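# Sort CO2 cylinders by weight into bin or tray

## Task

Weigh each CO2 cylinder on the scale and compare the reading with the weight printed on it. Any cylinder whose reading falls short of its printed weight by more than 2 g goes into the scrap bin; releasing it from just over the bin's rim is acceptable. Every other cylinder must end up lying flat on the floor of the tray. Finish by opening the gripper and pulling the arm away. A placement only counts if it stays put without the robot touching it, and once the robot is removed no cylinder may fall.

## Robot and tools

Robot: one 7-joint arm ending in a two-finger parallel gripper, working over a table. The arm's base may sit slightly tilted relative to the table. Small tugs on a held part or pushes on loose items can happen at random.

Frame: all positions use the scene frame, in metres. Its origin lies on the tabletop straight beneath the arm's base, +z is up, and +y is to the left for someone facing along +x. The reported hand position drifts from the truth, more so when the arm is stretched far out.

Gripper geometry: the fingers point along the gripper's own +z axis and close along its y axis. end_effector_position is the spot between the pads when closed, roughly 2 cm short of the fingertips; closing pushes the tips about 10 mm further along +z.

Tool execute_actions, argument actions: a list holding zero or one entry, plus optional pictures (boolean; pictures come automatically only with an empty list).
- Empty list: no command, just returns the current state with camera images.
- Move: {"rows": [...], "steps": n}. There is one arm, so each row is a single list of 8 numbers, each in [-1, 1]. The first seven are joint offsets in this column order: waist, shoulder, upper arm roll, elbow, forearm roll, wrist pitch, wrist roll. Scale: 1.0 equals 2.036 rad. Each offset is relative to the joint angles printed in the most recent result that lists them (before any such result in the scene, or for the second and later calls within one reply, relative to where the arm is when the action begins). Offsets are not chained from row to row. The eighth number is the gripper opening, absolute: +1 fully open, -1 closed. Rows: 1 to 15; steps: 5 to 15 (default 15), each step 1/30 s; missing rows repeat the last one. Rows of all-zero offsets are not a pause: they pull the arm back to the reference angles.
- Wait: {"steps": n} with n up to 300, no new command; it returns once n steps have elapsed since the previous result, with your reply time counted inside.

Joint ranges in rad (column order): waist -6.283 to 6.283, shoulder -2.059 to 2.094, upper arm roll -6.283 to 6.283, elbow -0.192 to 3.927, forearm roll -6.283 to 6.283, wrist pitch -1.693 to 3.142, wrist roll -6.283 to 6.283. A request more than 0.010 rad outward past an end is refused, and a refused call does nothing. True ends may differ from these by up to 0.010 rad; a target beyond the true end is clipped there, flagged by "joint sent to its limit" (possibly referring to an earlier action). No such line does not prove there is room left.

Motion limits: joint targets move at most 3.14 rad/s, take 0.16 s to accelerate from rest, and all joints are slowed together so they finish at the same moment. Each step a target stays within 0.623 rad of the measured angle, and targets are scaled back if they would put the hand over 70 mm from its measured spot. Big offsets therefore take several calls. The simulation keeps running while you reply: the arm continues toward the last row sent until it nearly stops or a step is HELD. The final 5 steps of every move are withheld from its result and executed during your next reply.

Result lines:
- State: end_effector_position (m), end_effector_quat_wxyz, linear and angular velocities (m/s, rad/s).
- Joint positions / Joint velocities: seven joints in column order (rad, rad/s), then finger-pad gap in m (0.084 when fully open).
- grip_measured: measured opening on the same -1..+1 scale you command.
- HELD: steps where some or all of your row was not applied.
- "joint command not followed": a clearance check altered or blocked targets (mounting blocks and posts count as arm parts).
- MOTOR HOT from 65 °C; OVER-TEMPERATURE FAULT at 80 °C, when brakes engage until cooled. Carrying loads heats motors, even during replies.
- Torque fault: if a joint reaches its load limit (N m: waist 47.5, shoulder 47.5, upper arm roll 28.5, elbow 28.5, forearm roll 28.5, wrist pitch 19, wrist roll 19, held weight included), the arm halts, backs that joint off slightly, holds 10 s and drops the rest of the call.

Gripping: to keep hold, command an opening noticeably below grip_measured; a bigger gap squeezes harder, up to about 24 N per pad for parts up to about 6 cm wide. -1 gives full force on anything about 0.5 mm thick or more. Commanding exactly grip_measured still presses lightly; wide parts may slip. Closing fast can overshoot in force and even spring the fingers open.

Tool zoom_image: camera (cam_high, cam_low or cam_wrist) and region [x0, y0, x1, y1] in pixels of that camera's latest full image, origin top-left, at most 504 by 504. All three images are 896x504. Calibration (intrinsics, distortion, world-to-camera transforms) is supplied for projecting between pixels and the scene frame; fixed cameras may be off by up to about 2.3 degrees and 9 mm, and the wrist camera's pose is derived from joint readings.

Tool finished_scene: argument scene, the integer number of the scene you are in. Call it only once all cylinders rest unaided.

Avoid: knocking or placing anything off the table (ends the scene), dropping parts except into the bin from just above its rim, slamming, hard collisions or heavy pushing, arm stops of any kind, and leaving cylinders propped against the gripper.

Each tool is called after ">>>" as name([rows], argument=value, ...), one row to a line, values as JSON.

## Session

>>> execute_actions(actions=[])

Scene clock: 0.00 s of 9600.00 s.
end_effector_position=(+0.9176, -0.2941, +0.1220) grip_measured=-1.00 end_effector_quat_wxyz=(+0.250, +0.114, +0.960, +0.050) end_effector_velocity=(-0.000, +0.000, +0.000) end_effector_angular_velocity=(+0.001, -0.000, -0.001)
Joint positions: [ 0.011  0.628 -0.387  2.285  0.701  0.656  2.656  0.   ]
Joint velocities: [ 0.    -0.001  0.    -0.001  0.001 -0.     0.    -0.   ]
Motor temperatures (°C, as the motors report them): [33 33 40 36 35 35 36]
camera_calibration (this result's frames):
cam_wrist: T_world_to_cam=[[0.188491, 0.968097, 0.165103, 0.125554], [0.84237, -0.245801, 0.479577, -0.835423], [0.50486, 0.0486823, -0.861827, -0.21175], [0, 0, 0, 1]] pos_world=[0.786974, -0.316588, 0.197428]

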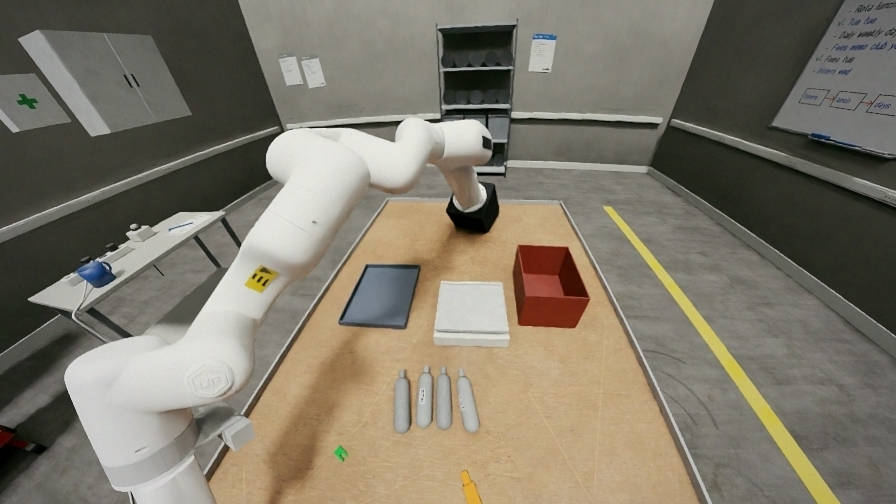

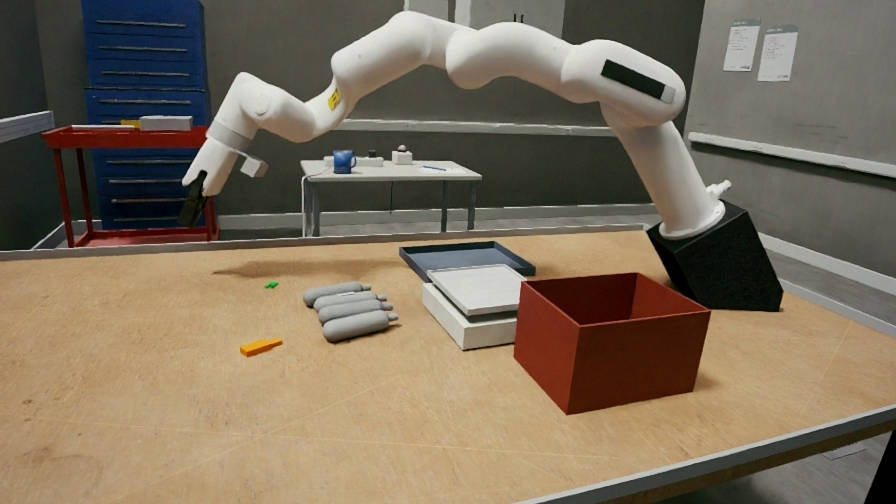

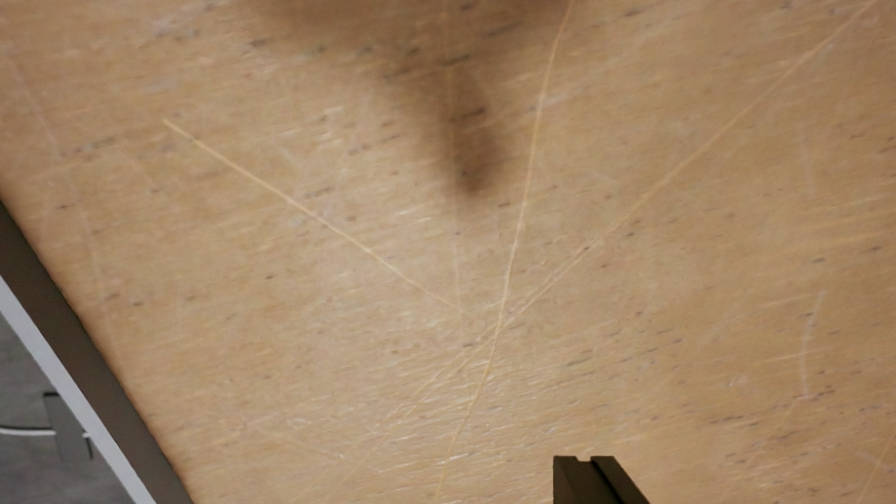

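>>> execute_actions([
  {"rows":[[0.145,-0.35,0.19,-0.439,-0.517,0.14,0.306,0.2]],"steps":15},
])

>>> execute_actions([
  {"steps":45},
], pictures=true)

Scene clock: 0.70 s of 9600.00 s.
end_effector_position=(+0.8982, -0.1861, +0.1621) grip_measured=+0.19 end_effector_quat_wxyz=(+0.180, +0.120, +0.969, +0.118) end_effector_velocity=(-0.162, +0.384, +0.138) end_effector_angular_velocity=(+0.299, +0.590, +0.282)
Joint positions: [ 0.11   0.4   -0.257  2.052  0.467  0.751  2.864  0.052]
Joint velocities: [ 0.354 -0.902  0.456 -1.005 -1.017  0.34   0.747  0.   ]
Motor temperatures (°C, as the motors report them): [33 33 40 36 35 35 36]
Steps of this call (steps 1 to 11: nothing new was sent; steps 12 to 21: the first 10 steps of this action). Readings (joint positions):
12: [0.011 0.628 -0.386 2.285 0.700 0.656 2.656]
13: [0.013 0.623 -0.384 2.279 0.695 0.658 2.662]
15: [0.029 0.584 -0.359 2.232 0.652 0.678 2.705]
19: [0.086 0.462 -0.288 2.117 0.532 0.728 2.813]
21: the state above

Scene clock: 2.20 s of 9600.00 s.
end_effector_position=(+0.7208, -0.0187, +0.2006) grip_measured=+0.19 end_effector_quat_wxyz=(+0.001, -0.074, +0.997, -0.000) end_effector_velocity=(+0.001, +0.001, +0.002) end_effector_angular_velocity=(+0.002, -0.003, +0.000)
Joint positions: [ 0.306 -0.085  0.     1.392 -0.352  0.941  3.279  0.052]
Joint velocities: [ 0.    -0.002  0.002  0.001  0.001  0.     0.    -0.   ]
Motor temperatures (°C, as the motors report them): [33 33 40 37 35 35 36]
Kept back: nothing.
Steps of this call (steps 1 to 5: the last 5 steps of your previous action; steps 6 to 45: the robot went on to your last target). Readings (joint positions):
1: [0.122 0.371 -0.242 2.018 0.432 0.762 2.888]
2: [0.133 0.342 -0.227 1.983 0.397 0.773 2.913]
4: [0.155 0.287 -0.198 1.909 0.322 0.794 2.959]
8: [0.197 0.186 -0.143 1.764 0.148 0.835 3.047]
45: the state above
The arm was judged still, so your last target was given up. Only a new action makes it travel on or press farther. Fingers that are still opening or closing keep moving.
camera_calibration (this result's frames):
cam_wrist: T_world_to_cam=[[-0.146098, 0.989196, 0.0120722, 0.155309], [0.989188, 0.145918, 0.0146579, -0.64484], [0.012738, 0.0140832, -0.99982, 0.323739], [0, 0, 0, 1]] pos_world=[0.656435, -0.0640964, 0.331258]

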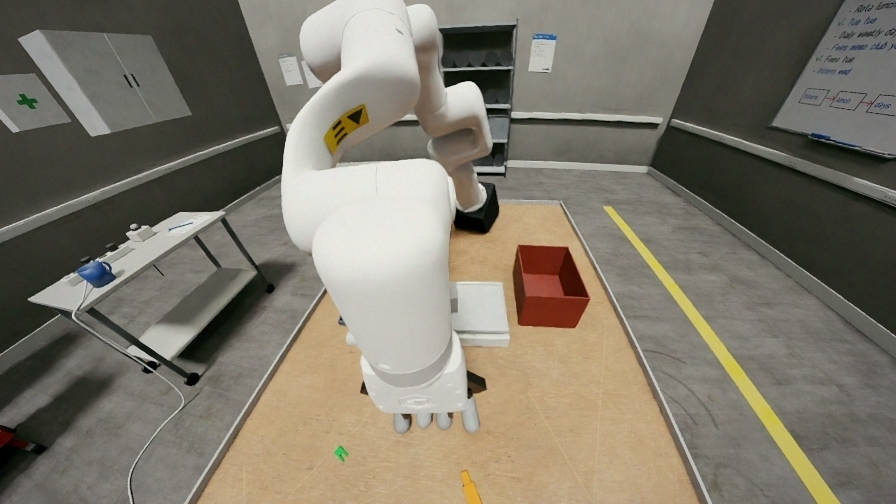

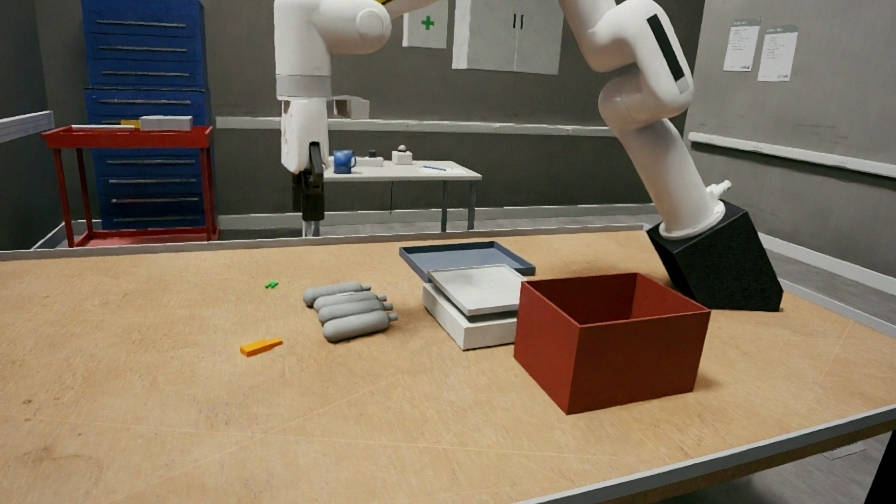

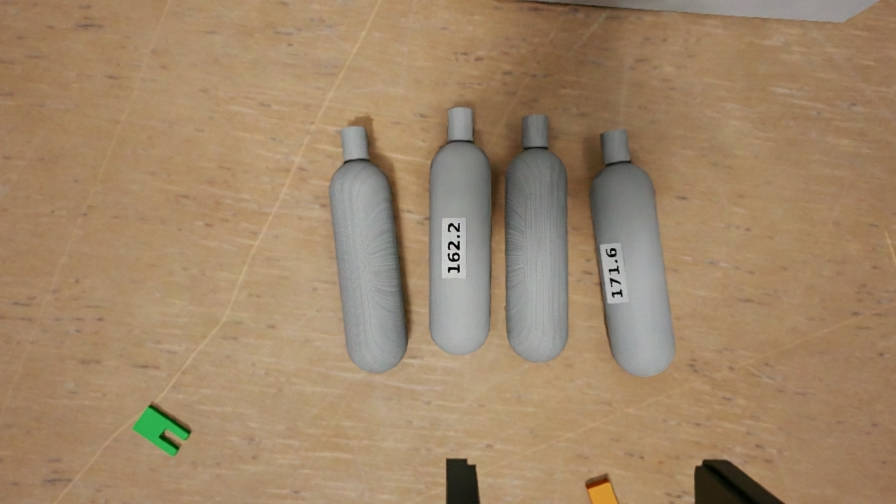

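>>> execute_actions([
  {"rows":[[0.025,0.049,0,-0.109,-0.08,-0.131,0.074,0.2]],"steps":15},
])

>>> execute_actions([
  {"steps":8},
])

>>> execute_actions([
  {"rows":[[-0.029,0.091,0,0.03,-0.026,-0.069,0.012,0.2]],"steps":15},
])

>>> execute_actions([
  {"steps":10},
], pictures=true)

Scene clock: 3.10 s of 9600.00 s.
end_effector_position=(+0.6771, +0.0338, +0.1124) grip_measured=+0.19 end_effector_quat_wxyz=(-0.005, -0.115, +0.993, -0.005) end_effector_velocity=(-0.180, +0.174, -0.242) end_effector_angular_velocity=(+0.055, +0.087, +0.297)
Joint positions: [ 0.348  0.     0.001  1.207 -0.485  0.724  3.402  0.052]
Joint velocities: [ 0.126  0.258  0.013 -0.541 -0.372 -0.598  0.34  -0.   ]
Motor temperatures (°C, as the motors report them): [33 33 40 37 35 35 36]
Steps of this call (steps 1 to 17: nothing new was sent; steps 18 to 27: the first 10 steps of this action). Readings (joint positions):
18: [0.306 -0.085 0.000 1.392 -0.352 0.941 3.279]
19: [0.307 -0.084 -0.000 1.388 -0.355 0.935 3.282]
21: [0.314 -0.073 -0.002 1.358 -0.382 0.889 3.307]
25: [0.338 -0.020 0.001 1.250 -0.453 0.775 3.373]
27: the state above

Scene clock: 3.37 s of 9600.00 s.
end_effector_position=(+0.6696, +0.0440, +0.1003) grip_measured=+0.19 end_effector_quat_wxyz=(+0.000, -0.122, +0.993, -0.002) end_effector_velocity=(-0.008, +0.006, -0.009) end_effector_angular_velocity=(+0.004, +0.004, +0.010)
Joint positions: [ 0.356  0.013 -0.     1.174 -0.513  0.676  3.428  0.052]
Joint velocities: [ 0.003  0.007  0.001 -0.024 -0.014 -0.024  0.013 -0.   ]
Motor temperatures (°C, as the motors report them): [33 33 40 37 35 35 36]
Kept back: nothing.
Steps of this call (steps 1 to 5: the last 5 steps of your previous action; steps 6 to 8: the robot went on to your last target). Readings (joint positions):
1: [0.352 0.008 0.002 1.191 -0.495 0.708 3.411]
2: [0.354 0.012 0.002 1.182 -0.501 0.697 3.417]
4: [0.356 0.014 0.001 1.175 -0.509 0.685 3.424]
8: the state above

Scene clock: 3.70 s of 9600.00 s.
end_effector_position=(+0.6696, +0.0424, +0.0247) grip_measured=+0.19 end_effector_quat_wxyz=(-0.004, -0.126, +0.992, -0.002) end_effector_velocity=(+0.062, +0.015, +0.000) end_effector_angular_velocity=(+0.053, -0.154, -0.004)
Joint positions: [ 0.299  0.192 -0.003  1.225 -0.562  0.547  3.451  0.052]
Joint velocities: [-0.032  0.078  0.025  0.115 -0.04  -0.13   0.02   0.   ]
Motor temperatures (°C, as the motors report them): [33 33 40 37 35 35 36]
Steps of this call (steps 1 to 10: the first 10 steps of this action). Readings (joint positions):
1: [0.356 0.013 -0.000 1.173 -0.513 0.675 3.428]
2: [0.355 0.017 0.000 1.175 -0.515 0.670 3.429]
4: [0.341 0.059 0.002 1.194 -0.529 0.634 3.436]
8: [0.304 0.178 -0.003 1.220 -0.558 0.559 3.449]
10: the state above

Scene clock: 4.03 s of 9600.00 s.
end_effector_position=(+0.6756, +0.0442, +0.0260) grip_measured=+0.19 end_effector_quat_wxyz=(+0.004, -0.126, +0.992, -0.001) end_effector_velocity=(-0.003, -0.001, -0.005) end_effector_angular_velocity=(-0.002, +0.007, +0.001)
Joint positions: [ 0.297  0.197 -0.     1.235 -0.566  0.536  3.452  0.052]
Joint velocities: [-0.002  0.009 -0.002 -0.001 -0.002 -0.003  0.     0.   ]
Motor temperatures (°C, as the motors report them): [33 34 40 37 35 35 36]
Kept back: nothing.
Steps of this call (steps 1 to 5: the last 5 steps of your previous action; steps 6 to 10: the robot went on to your last target). Readings (joint positions):
1: [0.299 0.194 -0.002 1.229 -0.564 0.543 3.451]
2: [0.298 0.194 -0.001 1.233 -0.564 0.540 3.452]
4: [0.298 0.194 0.000 1.236 -0.565 0.537 3.452]
8: [0.298 0.196 -0.000 1.235 -0.566 0.536 3.452]
10: the state above
camera_calibration (this result's frames):
cam_wrist: T_world_to_cam=[[-0.247736, 0.968769, 0.0106221, 0.158234], [0.968688, 0.2475, 0.0196784, -0.597508], [0.0164348, 0.0151645, -0.99975, 0.146377], [0, 0, 0, 1]] pos_world=[0.615594, -0.00762905, 0.156417]

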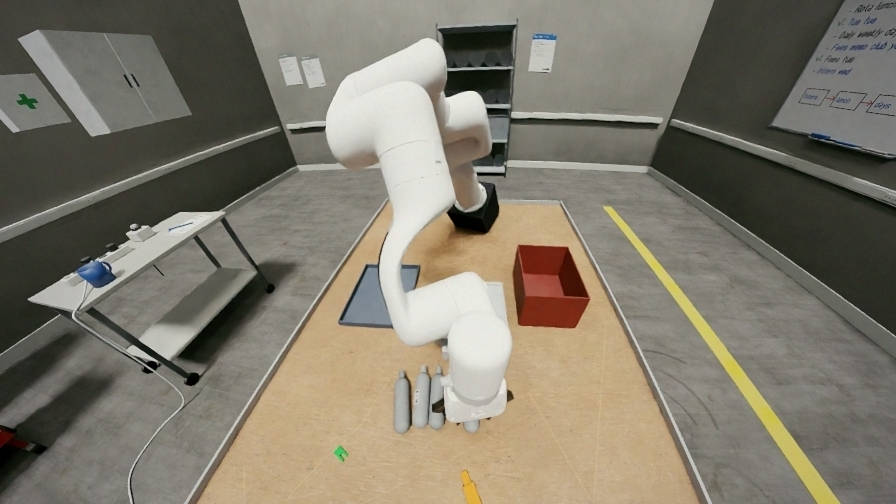

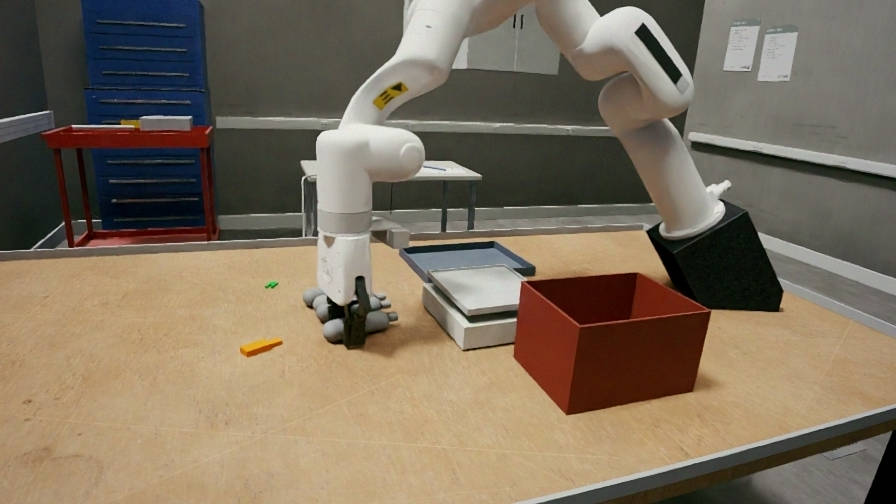

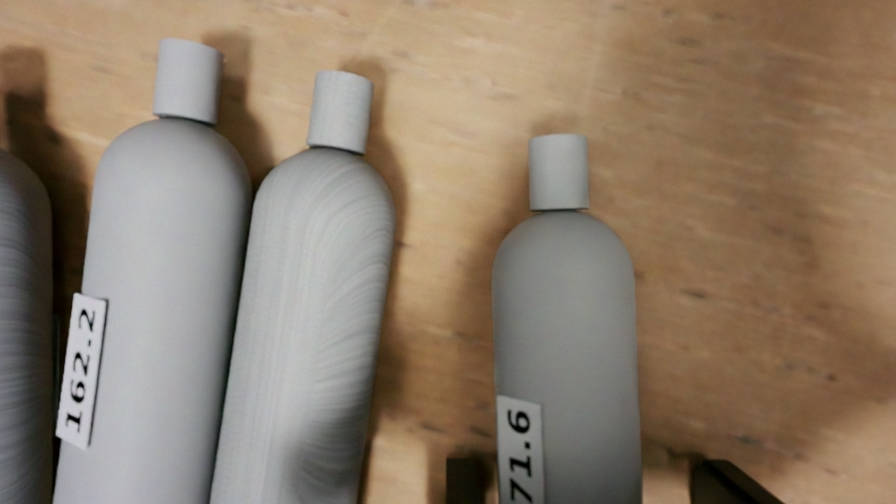

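>>> execute_actions([
  {"rows":[[-0.002,0.002,0,0,0,-0.002,0,0.1],[-0.004,0.002,0,0,0,-0.002,0,0],[-0.005,0.002,0,0,0,-0.002,0,-0.2],[-0.005,0.002,0,0,0,-0.002,0,-0.4],[-0.005,0.002,0,0,0,-0.002,0,-0.8]],"steps":12},
])

>>> execute_actions([
  {"rows":[[0.045,-0.14,0,-0.04,0.035,0.105,-0.015,-0.8]],"steps":15},
])

>>> execute_actions([
  {"rows":[[0.035,-0.235,0,-0.373,-0.118,-0.097,-0.556,-0.8]],"steps":15},
])

>>> execute_actions([
  {"steps":28},
], pictures=true)

Scene clock: 4.57 s of 9600.00 s.
end_effector_position=(+0.6760, +0.0401, +0.0240) grip_measured=-0.30 end_effector_quat_wxyz=(+0.004, -0.123, +0.992, -0.002) end_effector_velocity=(+0.000, -0.009, -0.004) end_effector_angular_velocity=(-0.006, +0.001, -0.013)
Joint positions: [ 0.289  0.2    0.     1.236 -0.566  0.532  3.452  0.031]
Joint velocities: [-0.017  0.004  0.     0.    -0.    -0.006  0.001  0.   ]
Motor temperatures (°C, as the motors report them): [33 34 40 37 35 35 36]
Steps of this call (steps 1 to 9: the robot went on to your last target; steps 10 to 16: the first 7 steps of this action). Readings (joint positions):
10: [0.297 0.198 -0.000 1.235 -0.566 0.535 3.452]
11: [0.296 0.198 -0.000 1.235 -0.566 0.534 3.452]
13: [0.292 0.200 0.000 1.235 -0.566 0.533 3.452]
16: the state above

Scene clock: 5.07 s of 9600.00 s.
end_effector_position=(+0.6756, +0.0397, +0.1274) grip_measured=-0.30 end_effector_quat_wxyz=(+0.011, -0.116, +0.993, -0.004) end_effector_velocity=(-0.010, +0.001, +0.281) end_effector_angular_velocity=(+0.050, -0.099, -0.034)
Joint positions: [ 0.366 -0.044  0.002  1.171 -0.506  0.709  3.427  0.031]
Joint velocities: [ 0.2   -0.648  0.016 -0.145  0.147  0.428 -0.061  0.   ]
Motor temperatures (°C, as the motors report them): [33 34 40 37 35 35 36]
Steps of this call (steps 1 to 5: the last 5 steps of your previous action; steps 6 to 15: the first 10 steps of this action, its rows measured from where the robot was after step 5). Readings (joint positions):
5: [0.288 0.200 0.001 1.236 -0.566 0.531 3.452]
6: [0.288 0.200 0.000 1.236 -0.566 0.532 3.452]
7: [0.289 0.196 -0.000 1.234 -0.564 0.536 3.452]
9: [0.302 0.159 -0.004 1.214 -0.553 0.573 3.447]
13: [0.347 0.014 0.001 1.185 -0.519 0.670 3.432]
15: the state above

Scene clock: 5.57 s of 9600.00 s.
end_effector_position=(+0.5827, +0.0439, +0.1495) grip_measured=-0.30 end_effector_quat_wxyz=(+0.017, -0.365, +0.931, -0.012) end_effector_velocity=(-0.410, +0.022, -0.069) end_effector_angular_velocity=(-0.103, +0.180, +2.155)
Joint positions: [ 0.413 -0.316  0.     0.809 -0.615  0.644  3.063  0.031]
Joint velocities: [ 0.106 -0.717 -0.009 -1.31  -0.371 -0.298 -1.582 -0.   ]
Motor temperatures (°C, as the motors report them): [33 34 40 37 35 35 36]
Steps of this call (steps 1 to 5: the last 5 steps of your previous action; steps 6 to 15: the first 10 steps of this action, its rows measured from where the robot was after step 5). Readings (joint positions):
5: [0.377 -0.079 -0.000 1.155 -0.496 0.741 3.422]
6: [0.378 -0.080 -0.000 1.153 -0.496 0.742 3.422]
7: [0.379 -0.084 -0.001 1.148 -0.498 0.740 3.416]
9: [0.384 -0.118 -0.001 1.102 -0.518 0.723 3.368]
13: [0.405 -0.264 0.001 0.900 -0.589 0.665 3.165]
15: the state above

Scene clock: 6.50 s of 9600.00 s.
end_effector_position=(+0.4504, +0.0518, +0.1314) grip_measured=-0.30 end_effector_quat_wxyz=(-0.004, +0.754, -0.657, +0.002) end_effector_velocity=(-0.000, -0.000, +0.000) end_effector_angular_velocity=(+0.001, -0.002, +0.002)
Joint positions: [ 0.449 -0.557 -0.     0.396 -0.736  0.543  2.291  0.031]
Joint velocities: [ 0.    -0.003 -0.001 -0.002 -0.001 -0.001 -0.002 -0.   ]
Motor temperatures (°C, as the motors report them): [33 34 40 37 35 35 36]
Kept back: nothing.
Steps of this call (steps 1 to 5: the last 5 steps of your previous action; steps 6 to 28: the robot went on to your last target). Readings (joint positions):
1: [0.417 -0.339 0.000 0.766 -0.627 0.634 3.009]
2: [0.420 -0.363 -0.000 0.725 -0.639 0.624 2.950]
4: [0.427 -0.409 -0.000 0.648 -0.662 0.605 2.820]
8: [0.439 -0.494 -0.000 0.503 -0.705 0.570 2.522]
28: the state above
camera_calibration (this result's frames):
cam_wrist: T_world_to_cam=[[-0.990753, -0.135624, 0.00381283, 0.486723], [-0.135559, 0.990671, 0.0139242, 0.0762971], [-0.00566571, 0.0132786, -0.999896, 0.265361], [0, 0, 0, 1]] pos_world=[0.494069, -0.0130977, 0.262415]

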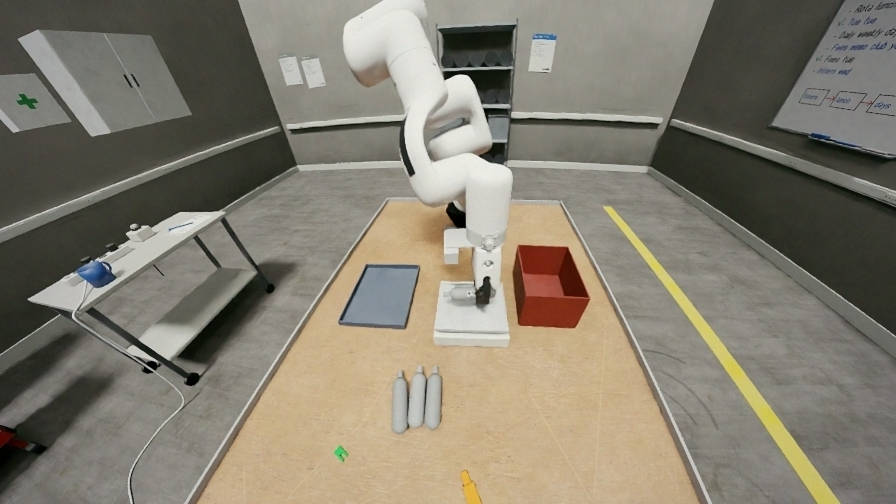

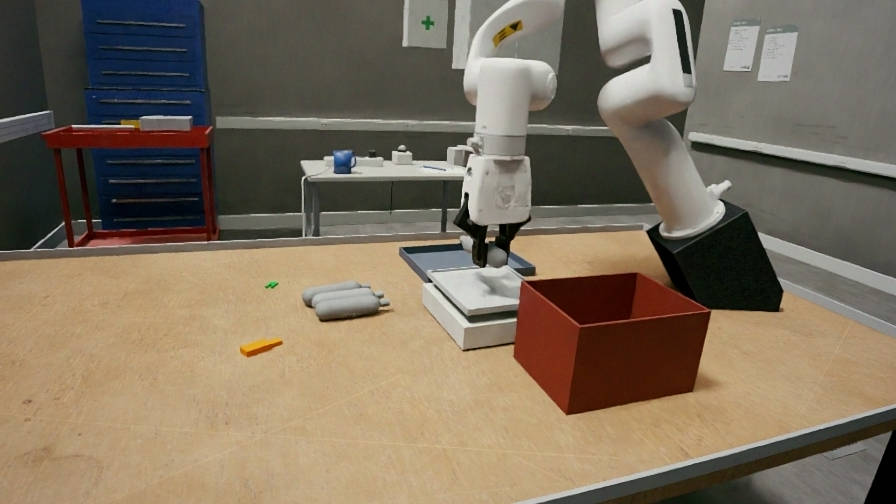

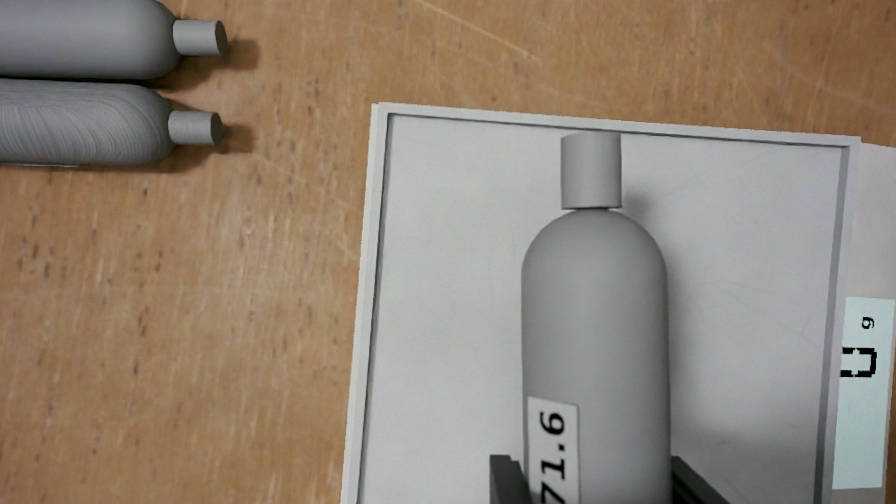

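>>> execute_actions([
  {"rows":[[-0.039,0.08,0,0.022,-0.076,-0.062,0.024,-0.8]],"steps":15},
])

>>> execute_actions([
  {"steps":10},
])

Scene clock: 7.13 s of 9600.00 s.
end_effector_position=(+0.4571, +0.0512, +0.0944) grip_measured=-0.30 end_effector_quat_wxyz=(-0.002, +0.773, -0.634, +0.007) end_effector_velocity=(+0.027, +0.008, -0.010) end_effector_angular_velocity=(+0.028, -0.063, +0.043)
Joint positions: [ 0.374 -0.402 -0.001  0.437 -0.882  0.425  2.337  0.031]
Joint velocities: [-0.05   0.084  0.009  0.057 -0.111 -0.102  0.037 -0.   ]
Motor temperatures (°C, as the motors report them): [33 34 40 38 35 35 36]
Steps of this call (steps 1 to 9: the robot went on to your last target; steps 10 to 19: the first 10 steps of this action). Readings (joint positions):
10: [0.449 -0.557 -0.000 0.396 -0.737 0.543 2.291]
11: [0.446 -0.553 0.000 0.397 -0.742 0.538 2.293]
13: [0.425 -0.511 0.001 0.411 -0.785 0.502 2.306]
17: [0.379 -0.413 -0.001 0.433 -0.870 0.436 2.333]
19: the state above

Scene clock: 7.47 s of 9600.00 s.
end_effector_position=(+0.4590, +0.0517, +0.0934) grip_measured=-0.30 end_effector_quat_wxyz=(-0.004, +0.775, -0.632, +0.008) end_effector_velocity=(-0.001, -0.000, -0.001) end_effector_angular_velocity=(-0.000, +0.001, +0.002)
Joint positions: [ 0.37  -0.395 -0.     0.441 -0.891  0.417  2.34   0.031]
Joint velocities: [-0.002  0.003 -0.    -0.001 -0.004 -0.003  0.001 -0.   ]
Motor temperatures (°C, as the motors report them): [33 34 40 38 35 35 36]
Kept back: nothing.
Steps of this call (steps 1 to 5: the last 5 steps of your previous action; steps 6 to 10: the robot went on to your last target). Readings (joint positions):
1: [0.372 -0.400 -0.000 0.439 -0.885 0.423 2.338]
2: [0.371 -0.399 -0.000 0.440 -0.887 0.421 2.338]
4: [0.370 -0.397 0.000 0.441 -0.889 0.419 2.339]
8: [0.370 -0.396 -0.000 0.441 -0.890 0.417 2.340]
10: the state above

>>> execute_actions([
  {"rows":[[-0.002,0.005,0,0,-0.004,-0.005,0.002,-0.8],[-0.002,0.005,0,0,-0.004,-0.005,0.002,-0.8],[-0.002,0.005,0,0,-0.004,-0.005,0.002,-0.8],[-0.002,0.005,0,0,-0.004,-0.005,0.002,-0.8],[-0.002,0.005,0,0,-0.004,-0.005,0.002,-0.3],[-0.002,0.005,0,0,-0.004,-0.005,0.002,-0.1],[-0.002,0.005,0,0,-0.004,-0.005,0.002,0.2],[-0.002,0.005,0,0,-0.004,-0.005,0.002,0.5]],"steps":13},
])

>>> execute_actions([
  {"rows":[[0.09,-0.175,0,-0.03,0.13,0.155,-0.04,0.5]],"steps":15},
])

>>> execute_actions([
  {"steps":20},
], pictures=true)

Scene clock: 8.00 s of 9600.00 s.
end_effector_position=(+0.4579, +0.0527, +0.0908) grip_measured=+0.06 end_effector_quat_wxyz=(-0.005, +0.776, -0.631, +0.006) end_effector_velocity=(+0.006, +0.002, +0.002) end_effector_angular_velocity=(+0.007, -0.015, +0.001)
Joint positions: [ 0.366 -0.386  0.     0.441 -0.898  0.408  2.343  0.047]
Joint velocities: [-0.002  0.001  0.002  0.009 -0.006 -0.009  0.004  0.202]
Motor temperatures (°C, as the motors report them): [33 34 40 38 35 35 36]
Steps of this call (steps 1 to 8: the robot went on to your last target; steps 9 to 16: the first 8 steps of this action). Readings (joint positions):
9: [0.369 -0.394 -0.000 0.441 -0.891 0.417 2.340]
10: [0.368 -0.393 -0.000 0.441 -0.893 0.414 2.341]
12: [0.367 -0.388 -0.000 0.441 -0.896 0.410 2.342]
16: the state above

Scene clock: 8.50 s of 9600.00 s.
end_effector_position=(+0.4515, +0.0496, +0.1715) grip_measured=+0.49 end_effector_quat_wxyz=(-0.011, +0.745, -0.666, +0.011) end_effector_velocity=(-0.064, -0.002, +0.127) end_effector_angular_velocity=(+0.094, +0.082, -0.149)
Joint positions: [ 0.527 -0.702  0.001  0.391 -0.668  0.68   2.273  0.065]
Joint velocities: [ 0.296 -0.575 -0.007 -0.11   0.427  0.517 -0.132 -0.   ]
Motor temperatures (°C, as the motors report them): [33 34 40 38 35 35 36]
Steps of this call (steps 1 to 5: the last 5 steps of your previous action; steps 6 to 15: the first 10 steps of this action, its rows measured from where the robot was after step 5). Readings (joint positions):
5: [0.366 -0.385 0.000 0.441 -0.899 0.407 2.344]
6: [0.366 -0.386 0.000 0.441 -0.898 0.407 2.344]
7: [0.368 -0.390 -0.000 0.440 -0.894 0.413 2.342]
9: [0.392 -0.433 -0.001 0.430 -0.859 0.456 2.331]
13: [0.495 -0.638 0.001 0.401 -0.713 0.627 2.287]
15: the state above

Scene clock: 9.17 s of 9600.00 s.
end_effector_position=(+0.4432, +0.0490, +0.1783) grip_measured=+0.49 end_effector_quat_wxyz=(-0.006, +0.742, -0.670, +0.003) end_effector_velocity=(-0.000, -0.000, +0.000) end_effector_angular_velocity=(-0.001, +0.000, +0.001)
Joint positions: [ 0.549 -0.741  0.     0.38  -0.634  0.723  2.262  0.065]
Joint velocities: [ 0.001 -0.     0.    -0.    -0.001  0.001  0.     0.   ]
Motor temperatures (°C, as the motors report them): [33 34 40 38 35 35 36]
Kept back: nothing.
Steps of this call (steps 1 to 5: the last 5 steps of your previous action; steps 6 to 20: the robot went on to your last target). Readings (joint positions):
1: [0.534 -0.717 0.001 0.388 -0.657 0.694 2.269]
2: [0.539 -0.725 0.000 0.385 -0.649 0.703 2.267]
4: [0.544 -0.733 -0.000 0.381 -0.641 0.714 2.264]
8: [0.547 -0.738 -0.000 0.380 -0.636 0.721 2.263]
20: the state above
camera_calibration (this result's frames):
cam_wrist: T_world_to_cam=[[-0.994949, -0.100375, -0.00111462, 0.479995], [-0.10038, 0.994813, 0.0164626, 0.0611453], [-0.000543608, 0.0164914, -0.999864, 0.309862], [0, 0, 0, 1]] pos_world=[0.483877, -0.0177585, 0.309348]

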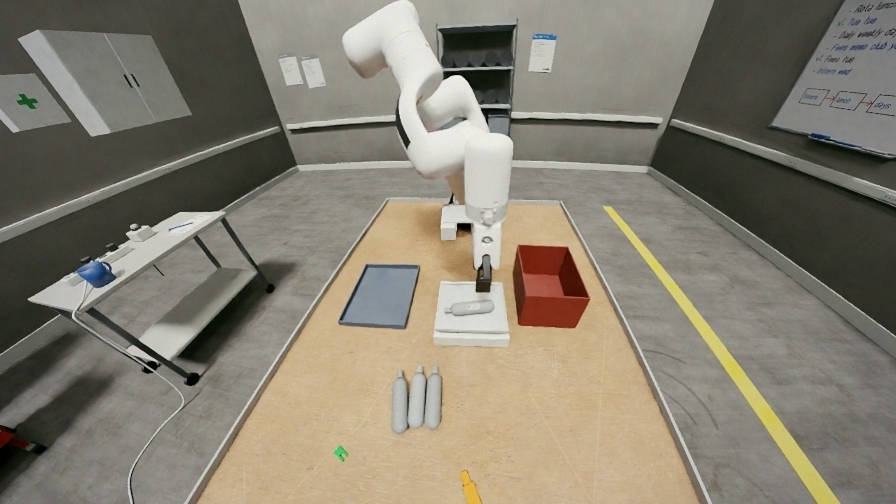

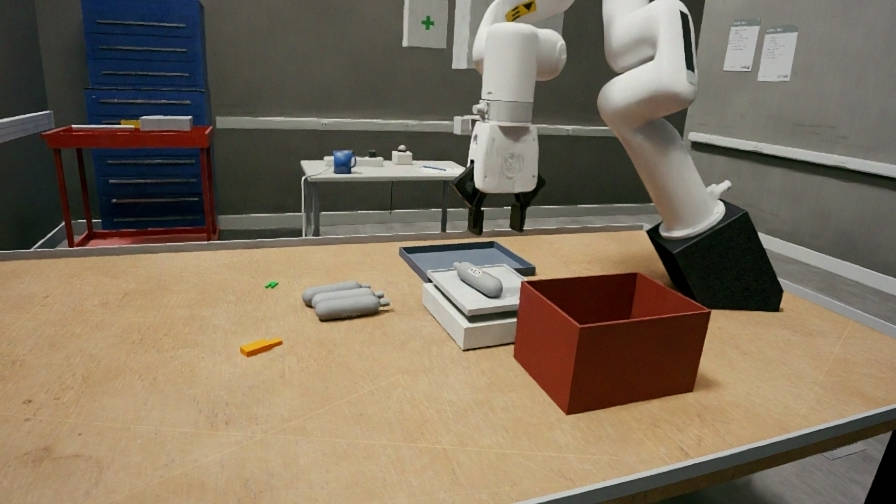

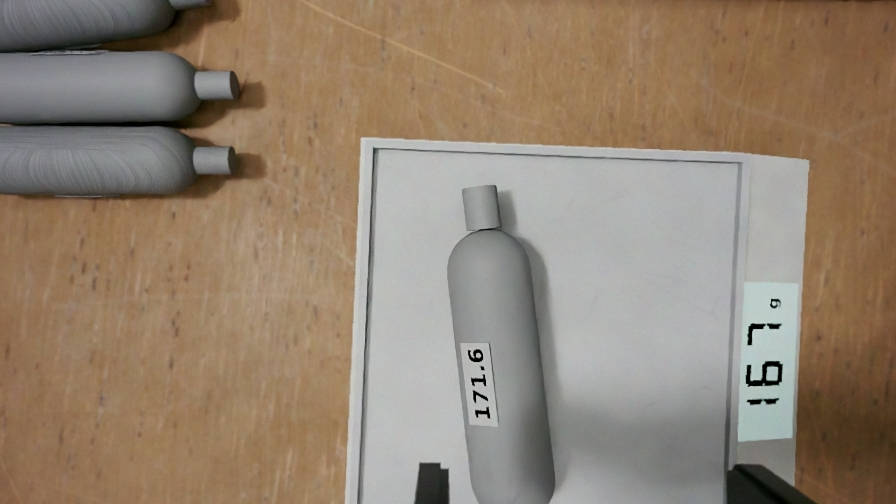

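>>> execute_actions([
  {"rows":[[-0.09,0.175,0,0.03,-0.13,-0.155,0.04,0.5]],"steps":15},
])

>>> execute_actions([
  {"steps":13},
])

>>> execute_actions([
  {"rows":[[0,0,0,0,0,0,0,0.2],[0,0,0,0,0,0,0,0],[0,0,0,0,0,0,0,-0.2],[0,0,0,0,0,0,0,-0.4],[0,0,0,0,0,0,0,-0.8]],"steps":12},
])

>>> execute_actions([
  {"rows":[[0.1,-0.2,0,-0.03,0.14,0.18,-0.1,-0.8]],"steps":15},
])

>>> execute_actions([
  {"steps":10},
])

Scene clock: 10.07 s of 9600.00 s.
end_effector_position=(+0.4554, +0.0505, +0.0995) grip_measured=+0.49 end_effector_quat_wxyz=(+0.001, +0.772, -0.636, +0.008) end_effector_velocity=(-0.033, +0.009, -0.160) end_effector_angular_velocity=(+0.065, +0.108, +0.174)
Joint positions: [ 0.388 -0.425 -0.001  0.43  -0.865  0.45   2.333  0.065]
Joint velocities: [-0.298  0.583 -0.008  0.064 -0.425 -0.504  0.132  0.   ]
Motor temperatures (°C, as the motors report them): [33 34 40 38 35 35 36]
Steps of this call (steps 1 to 15: the robot went on to your last target; steps 16 to 17: nothing new was sent; steps 18 to 27: the first 10 steps of this action). Readings (joint positions):
18: [0.549 -0.741 0.000 0.380 -0.634 0.722 2.262]
19: [0.546 -0.737 0.000 0.381 -0.638 0.717 2.264]
21: [0.522 -0.693 0.001 0.391 -0.674 0.674 2.275]
25: [0.419 -0.489 -0.000 0.423 -0.820 0.502 2.319]
27: the state above

Scene clock: 10.50 s of 9600.00 s.
end_effector_position=(+0.4582, +0.0528, +0.0911) grip_measured=+0.49 end_effector_quat_wxyz=(-0.005, +0.776, -0.631, +0.006) end_effector_velocity=(-0.002, +0.000, -0.003) end_effector_angular_velocity=(-0.001, +0.006, +0.002)
Joint positions: [ 0.366 -0.386  0.     0.441 -0.898  0.407  2.344  0.065]
Joint velocities: [-0.003  0.008  0.001 -0.001 -0.004 -0.003  0.002  0.   ]
Motor temperatures (°C, as the motors report them): [33 34 40 38 35 35 36]
Kept back: nothing.
Steps of this call (steps 1 to 5: the last 5 steps of your previous action; steps 6 to 13: the robot went on to your last target). Readings (joint positions):
1: [0.380 -0.410 -0.001 0.432 -0.876 0.436 2.337]
2: [0.375 -0.401 -0.001 0.435 -0.884 0.426 2.339]
4: [0.370 -0.393 -0.000 0.439 -0.892 0.416 2.341]
8: [0.367 -0.389 0.000 0.441 -0.897 0.409 2.343]
13: the state above

Scene clock: 10.73 s of 9600.00 s.
end_effector_position=(+0.4582, +0.0529, +0.0911) grip_measured=-0.30 end_effector_quat_wxyz=(-0.005, +0.776, -0.631, +0.006) end_effector_velocity=(-0.000, +0.000, -0.001) end_effector_angular_velocity=(+0.000, +0.001, +0.001)
Joint positions: [ 0.366 -0.386  0.     0.441 -0.898  0.407  2.344  0.031]
Joint velocities: [-0.     0.002  0.     0.001  0.    -0.    -0.001 -0.   ]
Motor temperatures (°C, as the motors report them): [33 34 40 38 35 35 36]
Steps of this call (steps 1 to 7: the first 7 steps of this action). Readings (joint positions):
1: [0.366 -0.386 0.000 0.441 -0.898 0.407 2.344]
2: [0.366 -0.386 0.000 0.441 -0.898 0.407 2.344]
4: [0.366 -0.386 0.000 0.441 -0.898 0.407 2.344]
7: the state above

Scene clock: 11.23 s of 9600.00 s.
end_effector_position=(+0.4525, +0.0461, +0.1788) grip_measured=-0.30 end_effector_quat_wxyz=(-0.009, +0.774, -0.633, +0.015) end_effector_velocity=(-0.078, -0.004, +0.220) end_effector_angular_velocity=(+0.167, +0.043, +0.015)
Joint positions: [ 0.536 -0.729  0.001  0.394 -0.662  0.709  2.176  0.031]
Joint velocities: [ 0.457 -0.936  0.001 -0.136  0.623  0.793 -0.441  0.   ]
Motor temperatures (°C, as the motors report them): [33 34 40 38 35 35 36]
Steps of this call (steps 1 to 5: the last 5 steps of your previous action; steps 6 to 15: the first 10 steps of this action, its rows measured from where the robot was after step 5). Readings (joint positions):
5: [0.366 -0.386 0.000 0.441 -0.898 0.407 2.344]
6: [0.366 -0.387 0.000 0.441 -0.898 0.408 2.343]
7: [0.368 -0.391 -0.000 0.440 -0.894 0.413 2.340]
9: [0.391 -0.434 -0.001 0.431 -0.861 0.457 2.316]
13: [0.494 -0.643 0.001 0.405 -0.720 0.636 2.216]
15: the state above

Scene clock: 11.57 s of 9600.00 s.
end_effector_position=(+0.4416, +0.0451, +0.1906) grip_measured=-0.30 end_effector_quat_wxyz=(-0.006, +0.776, -0.631, +0.005) end_effector_velocity=(+0.003, +0.001, +0.008) end_effector_angular_velocity=(+0.009, -0.012, -0.001)
Joint positions: [ 0.568 -0.791 -0.     0.38  -0.615  0.772  2.141  0.031]
Joint velocities: [ 0.008 -0.022  0.004  0.004  0.012  0.012 -0.008 -0.   ]
Motor temperatures (°C, as the motors report them): [33 34 40 38 35 35 36]
Kept back: nothing.
Steps of this call (steps 1 to 5: the last 5 steps of your previous action; steps 6 to 10: the robot went on to your last target). Readings (joint positions):
1: [0.548 -0.754 0.001 0.390 -0.646 0.730 2.164]
2: [0.555 -0.768 0.001 0.387 -0.635 0.745 2.156]
4: [0.563 -0.781 0.000 0.382 -0.623 0.761 2.147]
8: [0.568 -0.789 -0.000 0.379 -0.616 0.771 2.142]
10: the state above

>>> execute_actions([
  {"rows":[[0.313,0.206,0,0.046,-0.1,0.067,-0.27,-0.8]],"steps":15},
])

>>> execute_actions([
  {"steps":20},
], pictures=true)

Scene clock: 11.97 s of 9600.00 s.
end_effector_position=(+0.3967, +0.1373, +0.1840) grip_measured=-0.30 end_effector_quat_wxyz=(-0.000, +0.938, -0.347, -0.017) end_effector_velocity=(-0.226, +0.357, +0.001) end_effector_angular_velocity=(+0.048, +0.014, +2.730)
Joint positions: [ 0.875 -0.589 -0.     0.425 -0.712  0.839  1.875  0.031]
Joint velocities: [ 1.27   0.84   0.002  0.188 -0.405  0.266 -1.085  0.   ]
Motor temperatures (°C, as the motors report them): [33 34 40 38 35 35 36]
Steps of this call (steps 1 to 2: the robot went on to your last target; steps 3 to 12: the first 10 steps of this action). Readings (joint positions):
3: [0.569 -0.792 -0.000 0.380 -0.614 0.773 2.140]
4: [0.574 -0.789 -0.001 0.381 -0.616 0.775 2.135]
6: [0.619 -0.760 -0.003 0.390 -0.631 0.786 2.093]
10: [0.791 -0.644 -0.000 0.413 -0.685 0.821 1.948]
12: the state above

Scene clock: 12.63 s of 9600.00 s.
end_effector_position=(+0.3290, +0.2196, +0.1902) grip_measured=-0.30 end_effector_quat_wxyz=(+0.000, +1.000, +0.001, +0.000) end_effector_velocity=(-0.003, +0.002, +0.001) end_effector_angular_velocity=(+0.002, -0.001, +0.016)
Joint positions: [ 1.204 -0.372 -0.001  0.473 -0.818  0.909  1.592  0.031]
Joint velocities: [ 0.007  0.005  0.003  0.    -0.     0.    -0.005  0.   ]
Motor temperatures (°C, as the motors report them): [33 34 40 38 35 35 36]
Kept back: nothing.
Steps of this call (steps 1 to 5: the last 5 steps of your previous action; steps 6 to 20: the robot went on to your last target). Readings (joint positions):
1: [0.918 -0.561 -0.000 0.431 -0.726 0.848 1.839]
2: [0.961 -0.532 -0.000 0.438 -0.740 0.857 1.802]
4: [1.046 -0.476 0.000 0.450 -0.767 0.875 1.729]
8: [1.173 -0.392 0.003 0.467 -0.807 0.900 1.622]
20: the state above
camera_calibration (this result's frames):
cam_wrist: T_world_to_cam=[[0.00045177, -0.999908, 0.0135416, 0.250807], [-0.999933, -0.000294633, 0.0116038, 0.395142], [-0.0115988, -0.0135459, -0.999841, 0.329034], [0, 0, 0, 1]] pos_world=[0.398818, 0.255358, 0.321]

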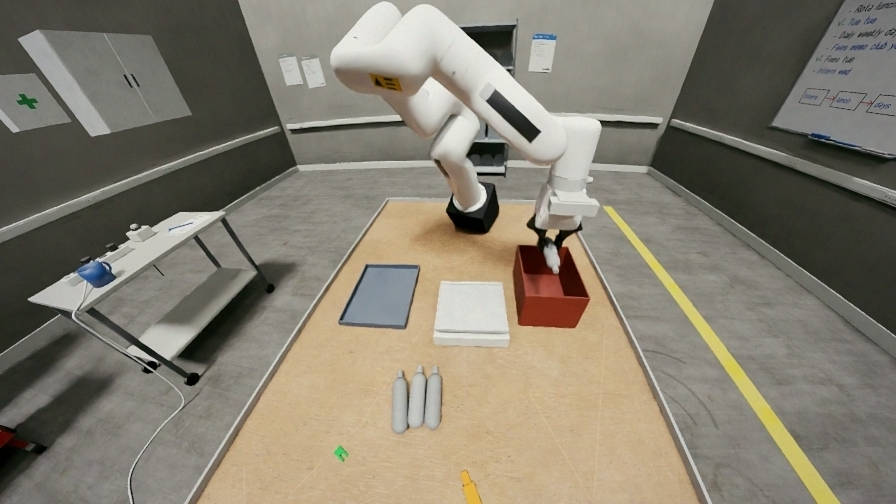

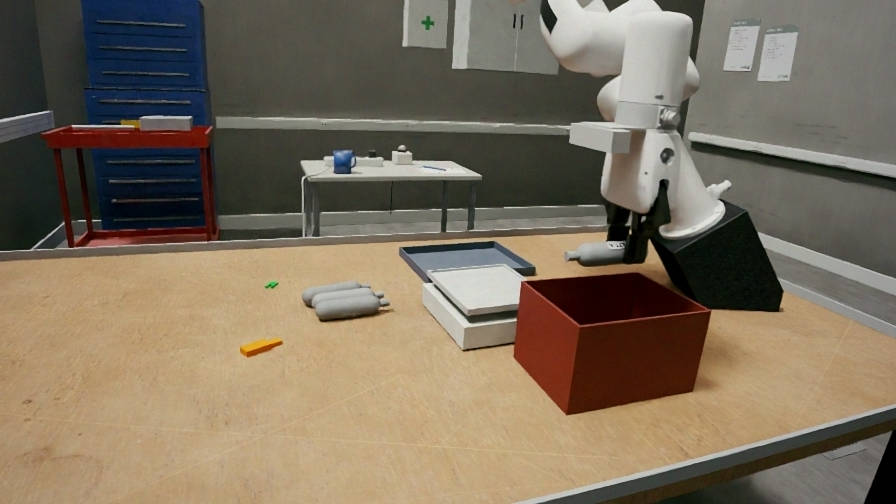

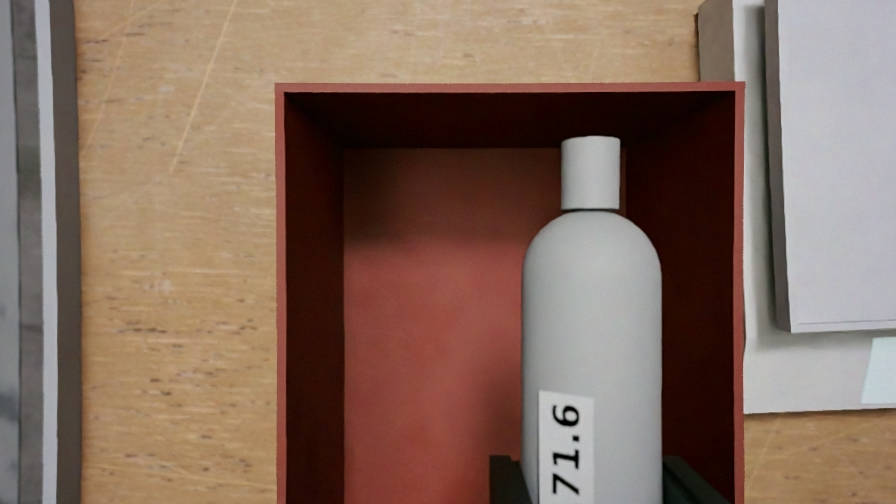

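>>> execute_actions([
  {"rows":[[-0.034,0.059,0,0.007,-0.059,-0.044,0.05,-0.8],[-0.034,0.059,0,0.007,-0.059,-0.044,0.05,-0.8],[-0.034,0.059,0,0.007,-0.059,-0.044,0.05,-0.8],[-0.034,0.059,0,0.007,-0.059,-0.044,0.05,-0.8],[-0.034,0.059,0,0.007,-0.059,-0.044,0.05,-0.8],[-0.034,0.059,0,0.007,-0.059,-0.044,0.05,-0.8],[-0.034,0.059,0,0.007,-0.059,-0.044,0.05,-0.8],[-0.034,0.059,0,0.007,-0.059,-0.044,0.05,-0.8],[-0.034,0.059,0,0.007,-0.059,-0.044,0.05,-0.8],[-0.034,0.059,0,0.007,-0.059,-0.044,0.05,0.4]],"steps":15},
])

>>> execute_actions([
  {"rows":[[0.04,-0.09,0,0.02,0.09,0.08,0,0.4]],"steps":13},
])

>>> execute_actions([
  {"steps":8},
])

Scene clock: 13.30 s of 9600.00 s.
end_effector_position=(+0.3327, +0.2251, +0.1560) grip_measured=-0.25 end_effector_quat_wxyz=(+0.009, +1.000, -0.007, +0.011) end_effector_velocity=(+0.017, +0.020, -0.001) end_effector_angular_velocity=(+0.052, -0.044, -0.026)
Joint positions: [ 1.138 -0.257 -0.001  0.486 -0.932  0.824  1.688  0.033]
Joint velocities: [-0.033  0.041  0.015  0.038 -0.071 -0.061  0.064  0.207]
Motor temperatures (°C, as the motors report them): [33 34 41 38 35 35 36]
Steps of this call (steps 1 to 10: the robot went on to your last target; steps 11 to 20: the first 10 steps of this action). Readings (joint positions):
11: [1.205 -0.371 -0.000 0.473 -0.819 0.909 1.592]
12: [1.202 -0.367 0.000 0.474 -0.824 0.904 1.596]
14: [1.179 -0.328 0.001 0.481 -0.865 0.873 1.632]
18: [1.142 -0.262 -0.002 0.483 -0.924 0.831 1.681]
20: the state above

Scene clock: 13.73 s of 9600.00 s.
end_effector_position=(+0.3549, +0.2227, +0.2158) grip_measured=+0.39 end_effector_quat_wxyz=(-0.012, +0.996, -0.088, +0.007) end_effector_velocity=(+0.026, -0.019, +0.132) end_effector_angular_velocity=(+0.109, +0.078, -0.326)
Joint positions: [ 1.206 -0.416  0.001  0.53  -0.781  0.956  1.693  0.061]
Joint velocities: [ 0.156 -0.36  -0.     0.088  0.343  0.307 -0.001 -0.   ]
Motor temperatures (°C, as the motors report them): [33 34 41 38 35 35 36]
Steps of this call (steps 1 to 5: the last 5 steps of your previous action; steps 6 to 13: the first 8 steps of this action, its rows measured from where the robot was after step 5). Readings (joint positions):
5: [1.136 -0.254 -0.000 0.488 -0.937 0.820 1.693]
6: [1.136 -0.254 -0.000 0.488 -0.937 0.820 1.693]
7: [1.138 -0.257 -0.000 0.488 -0.932 0.825 1.693]
9: [1.158 -0.299 -0.001 0.494 -0.886 0.867 1.693]
13: the state above

Scene clock: 14.00 s of 9600.00 s.
end_effector_position=(+0.3518, +0.2181, +0.2200) grip_measured=+0.39 end_effector_quat_wxyz=(-0.008, +0.995, -0.096, -0.000) end_effector_velocity=(+0.003, +0.001, +0.007) end_effector_angular_velocity=(+0.007, +0.001, -0.015)
Joint positions: [ 1.217 -0.435 -0.     0.528 -0.755  0.982  1.693  0.061]
Joint velocities: [ 0.006 -0.012 -0.     0.011  0.013  0.012 -0.     0.   ]
Motor temperatures (°C, as the motors report them): [33 34 41 38 35 35 36]
Kept back: nothing.
Steps of this call (steps 1 to 5: the last 5 steps of your previous action; steps 6 to 8: the robot went on to your last target). Readings (joint positions):
1: [1.210 -0.425 0.001 0.531 -0.772 0.965 1.693]
2: [1.213 -0.429 0.001 0.530 -0.766 0.971 1.693]
4: [1.215 -0.432 -0.000 0.527 -0.760 0.978 1.693]
8: the state above


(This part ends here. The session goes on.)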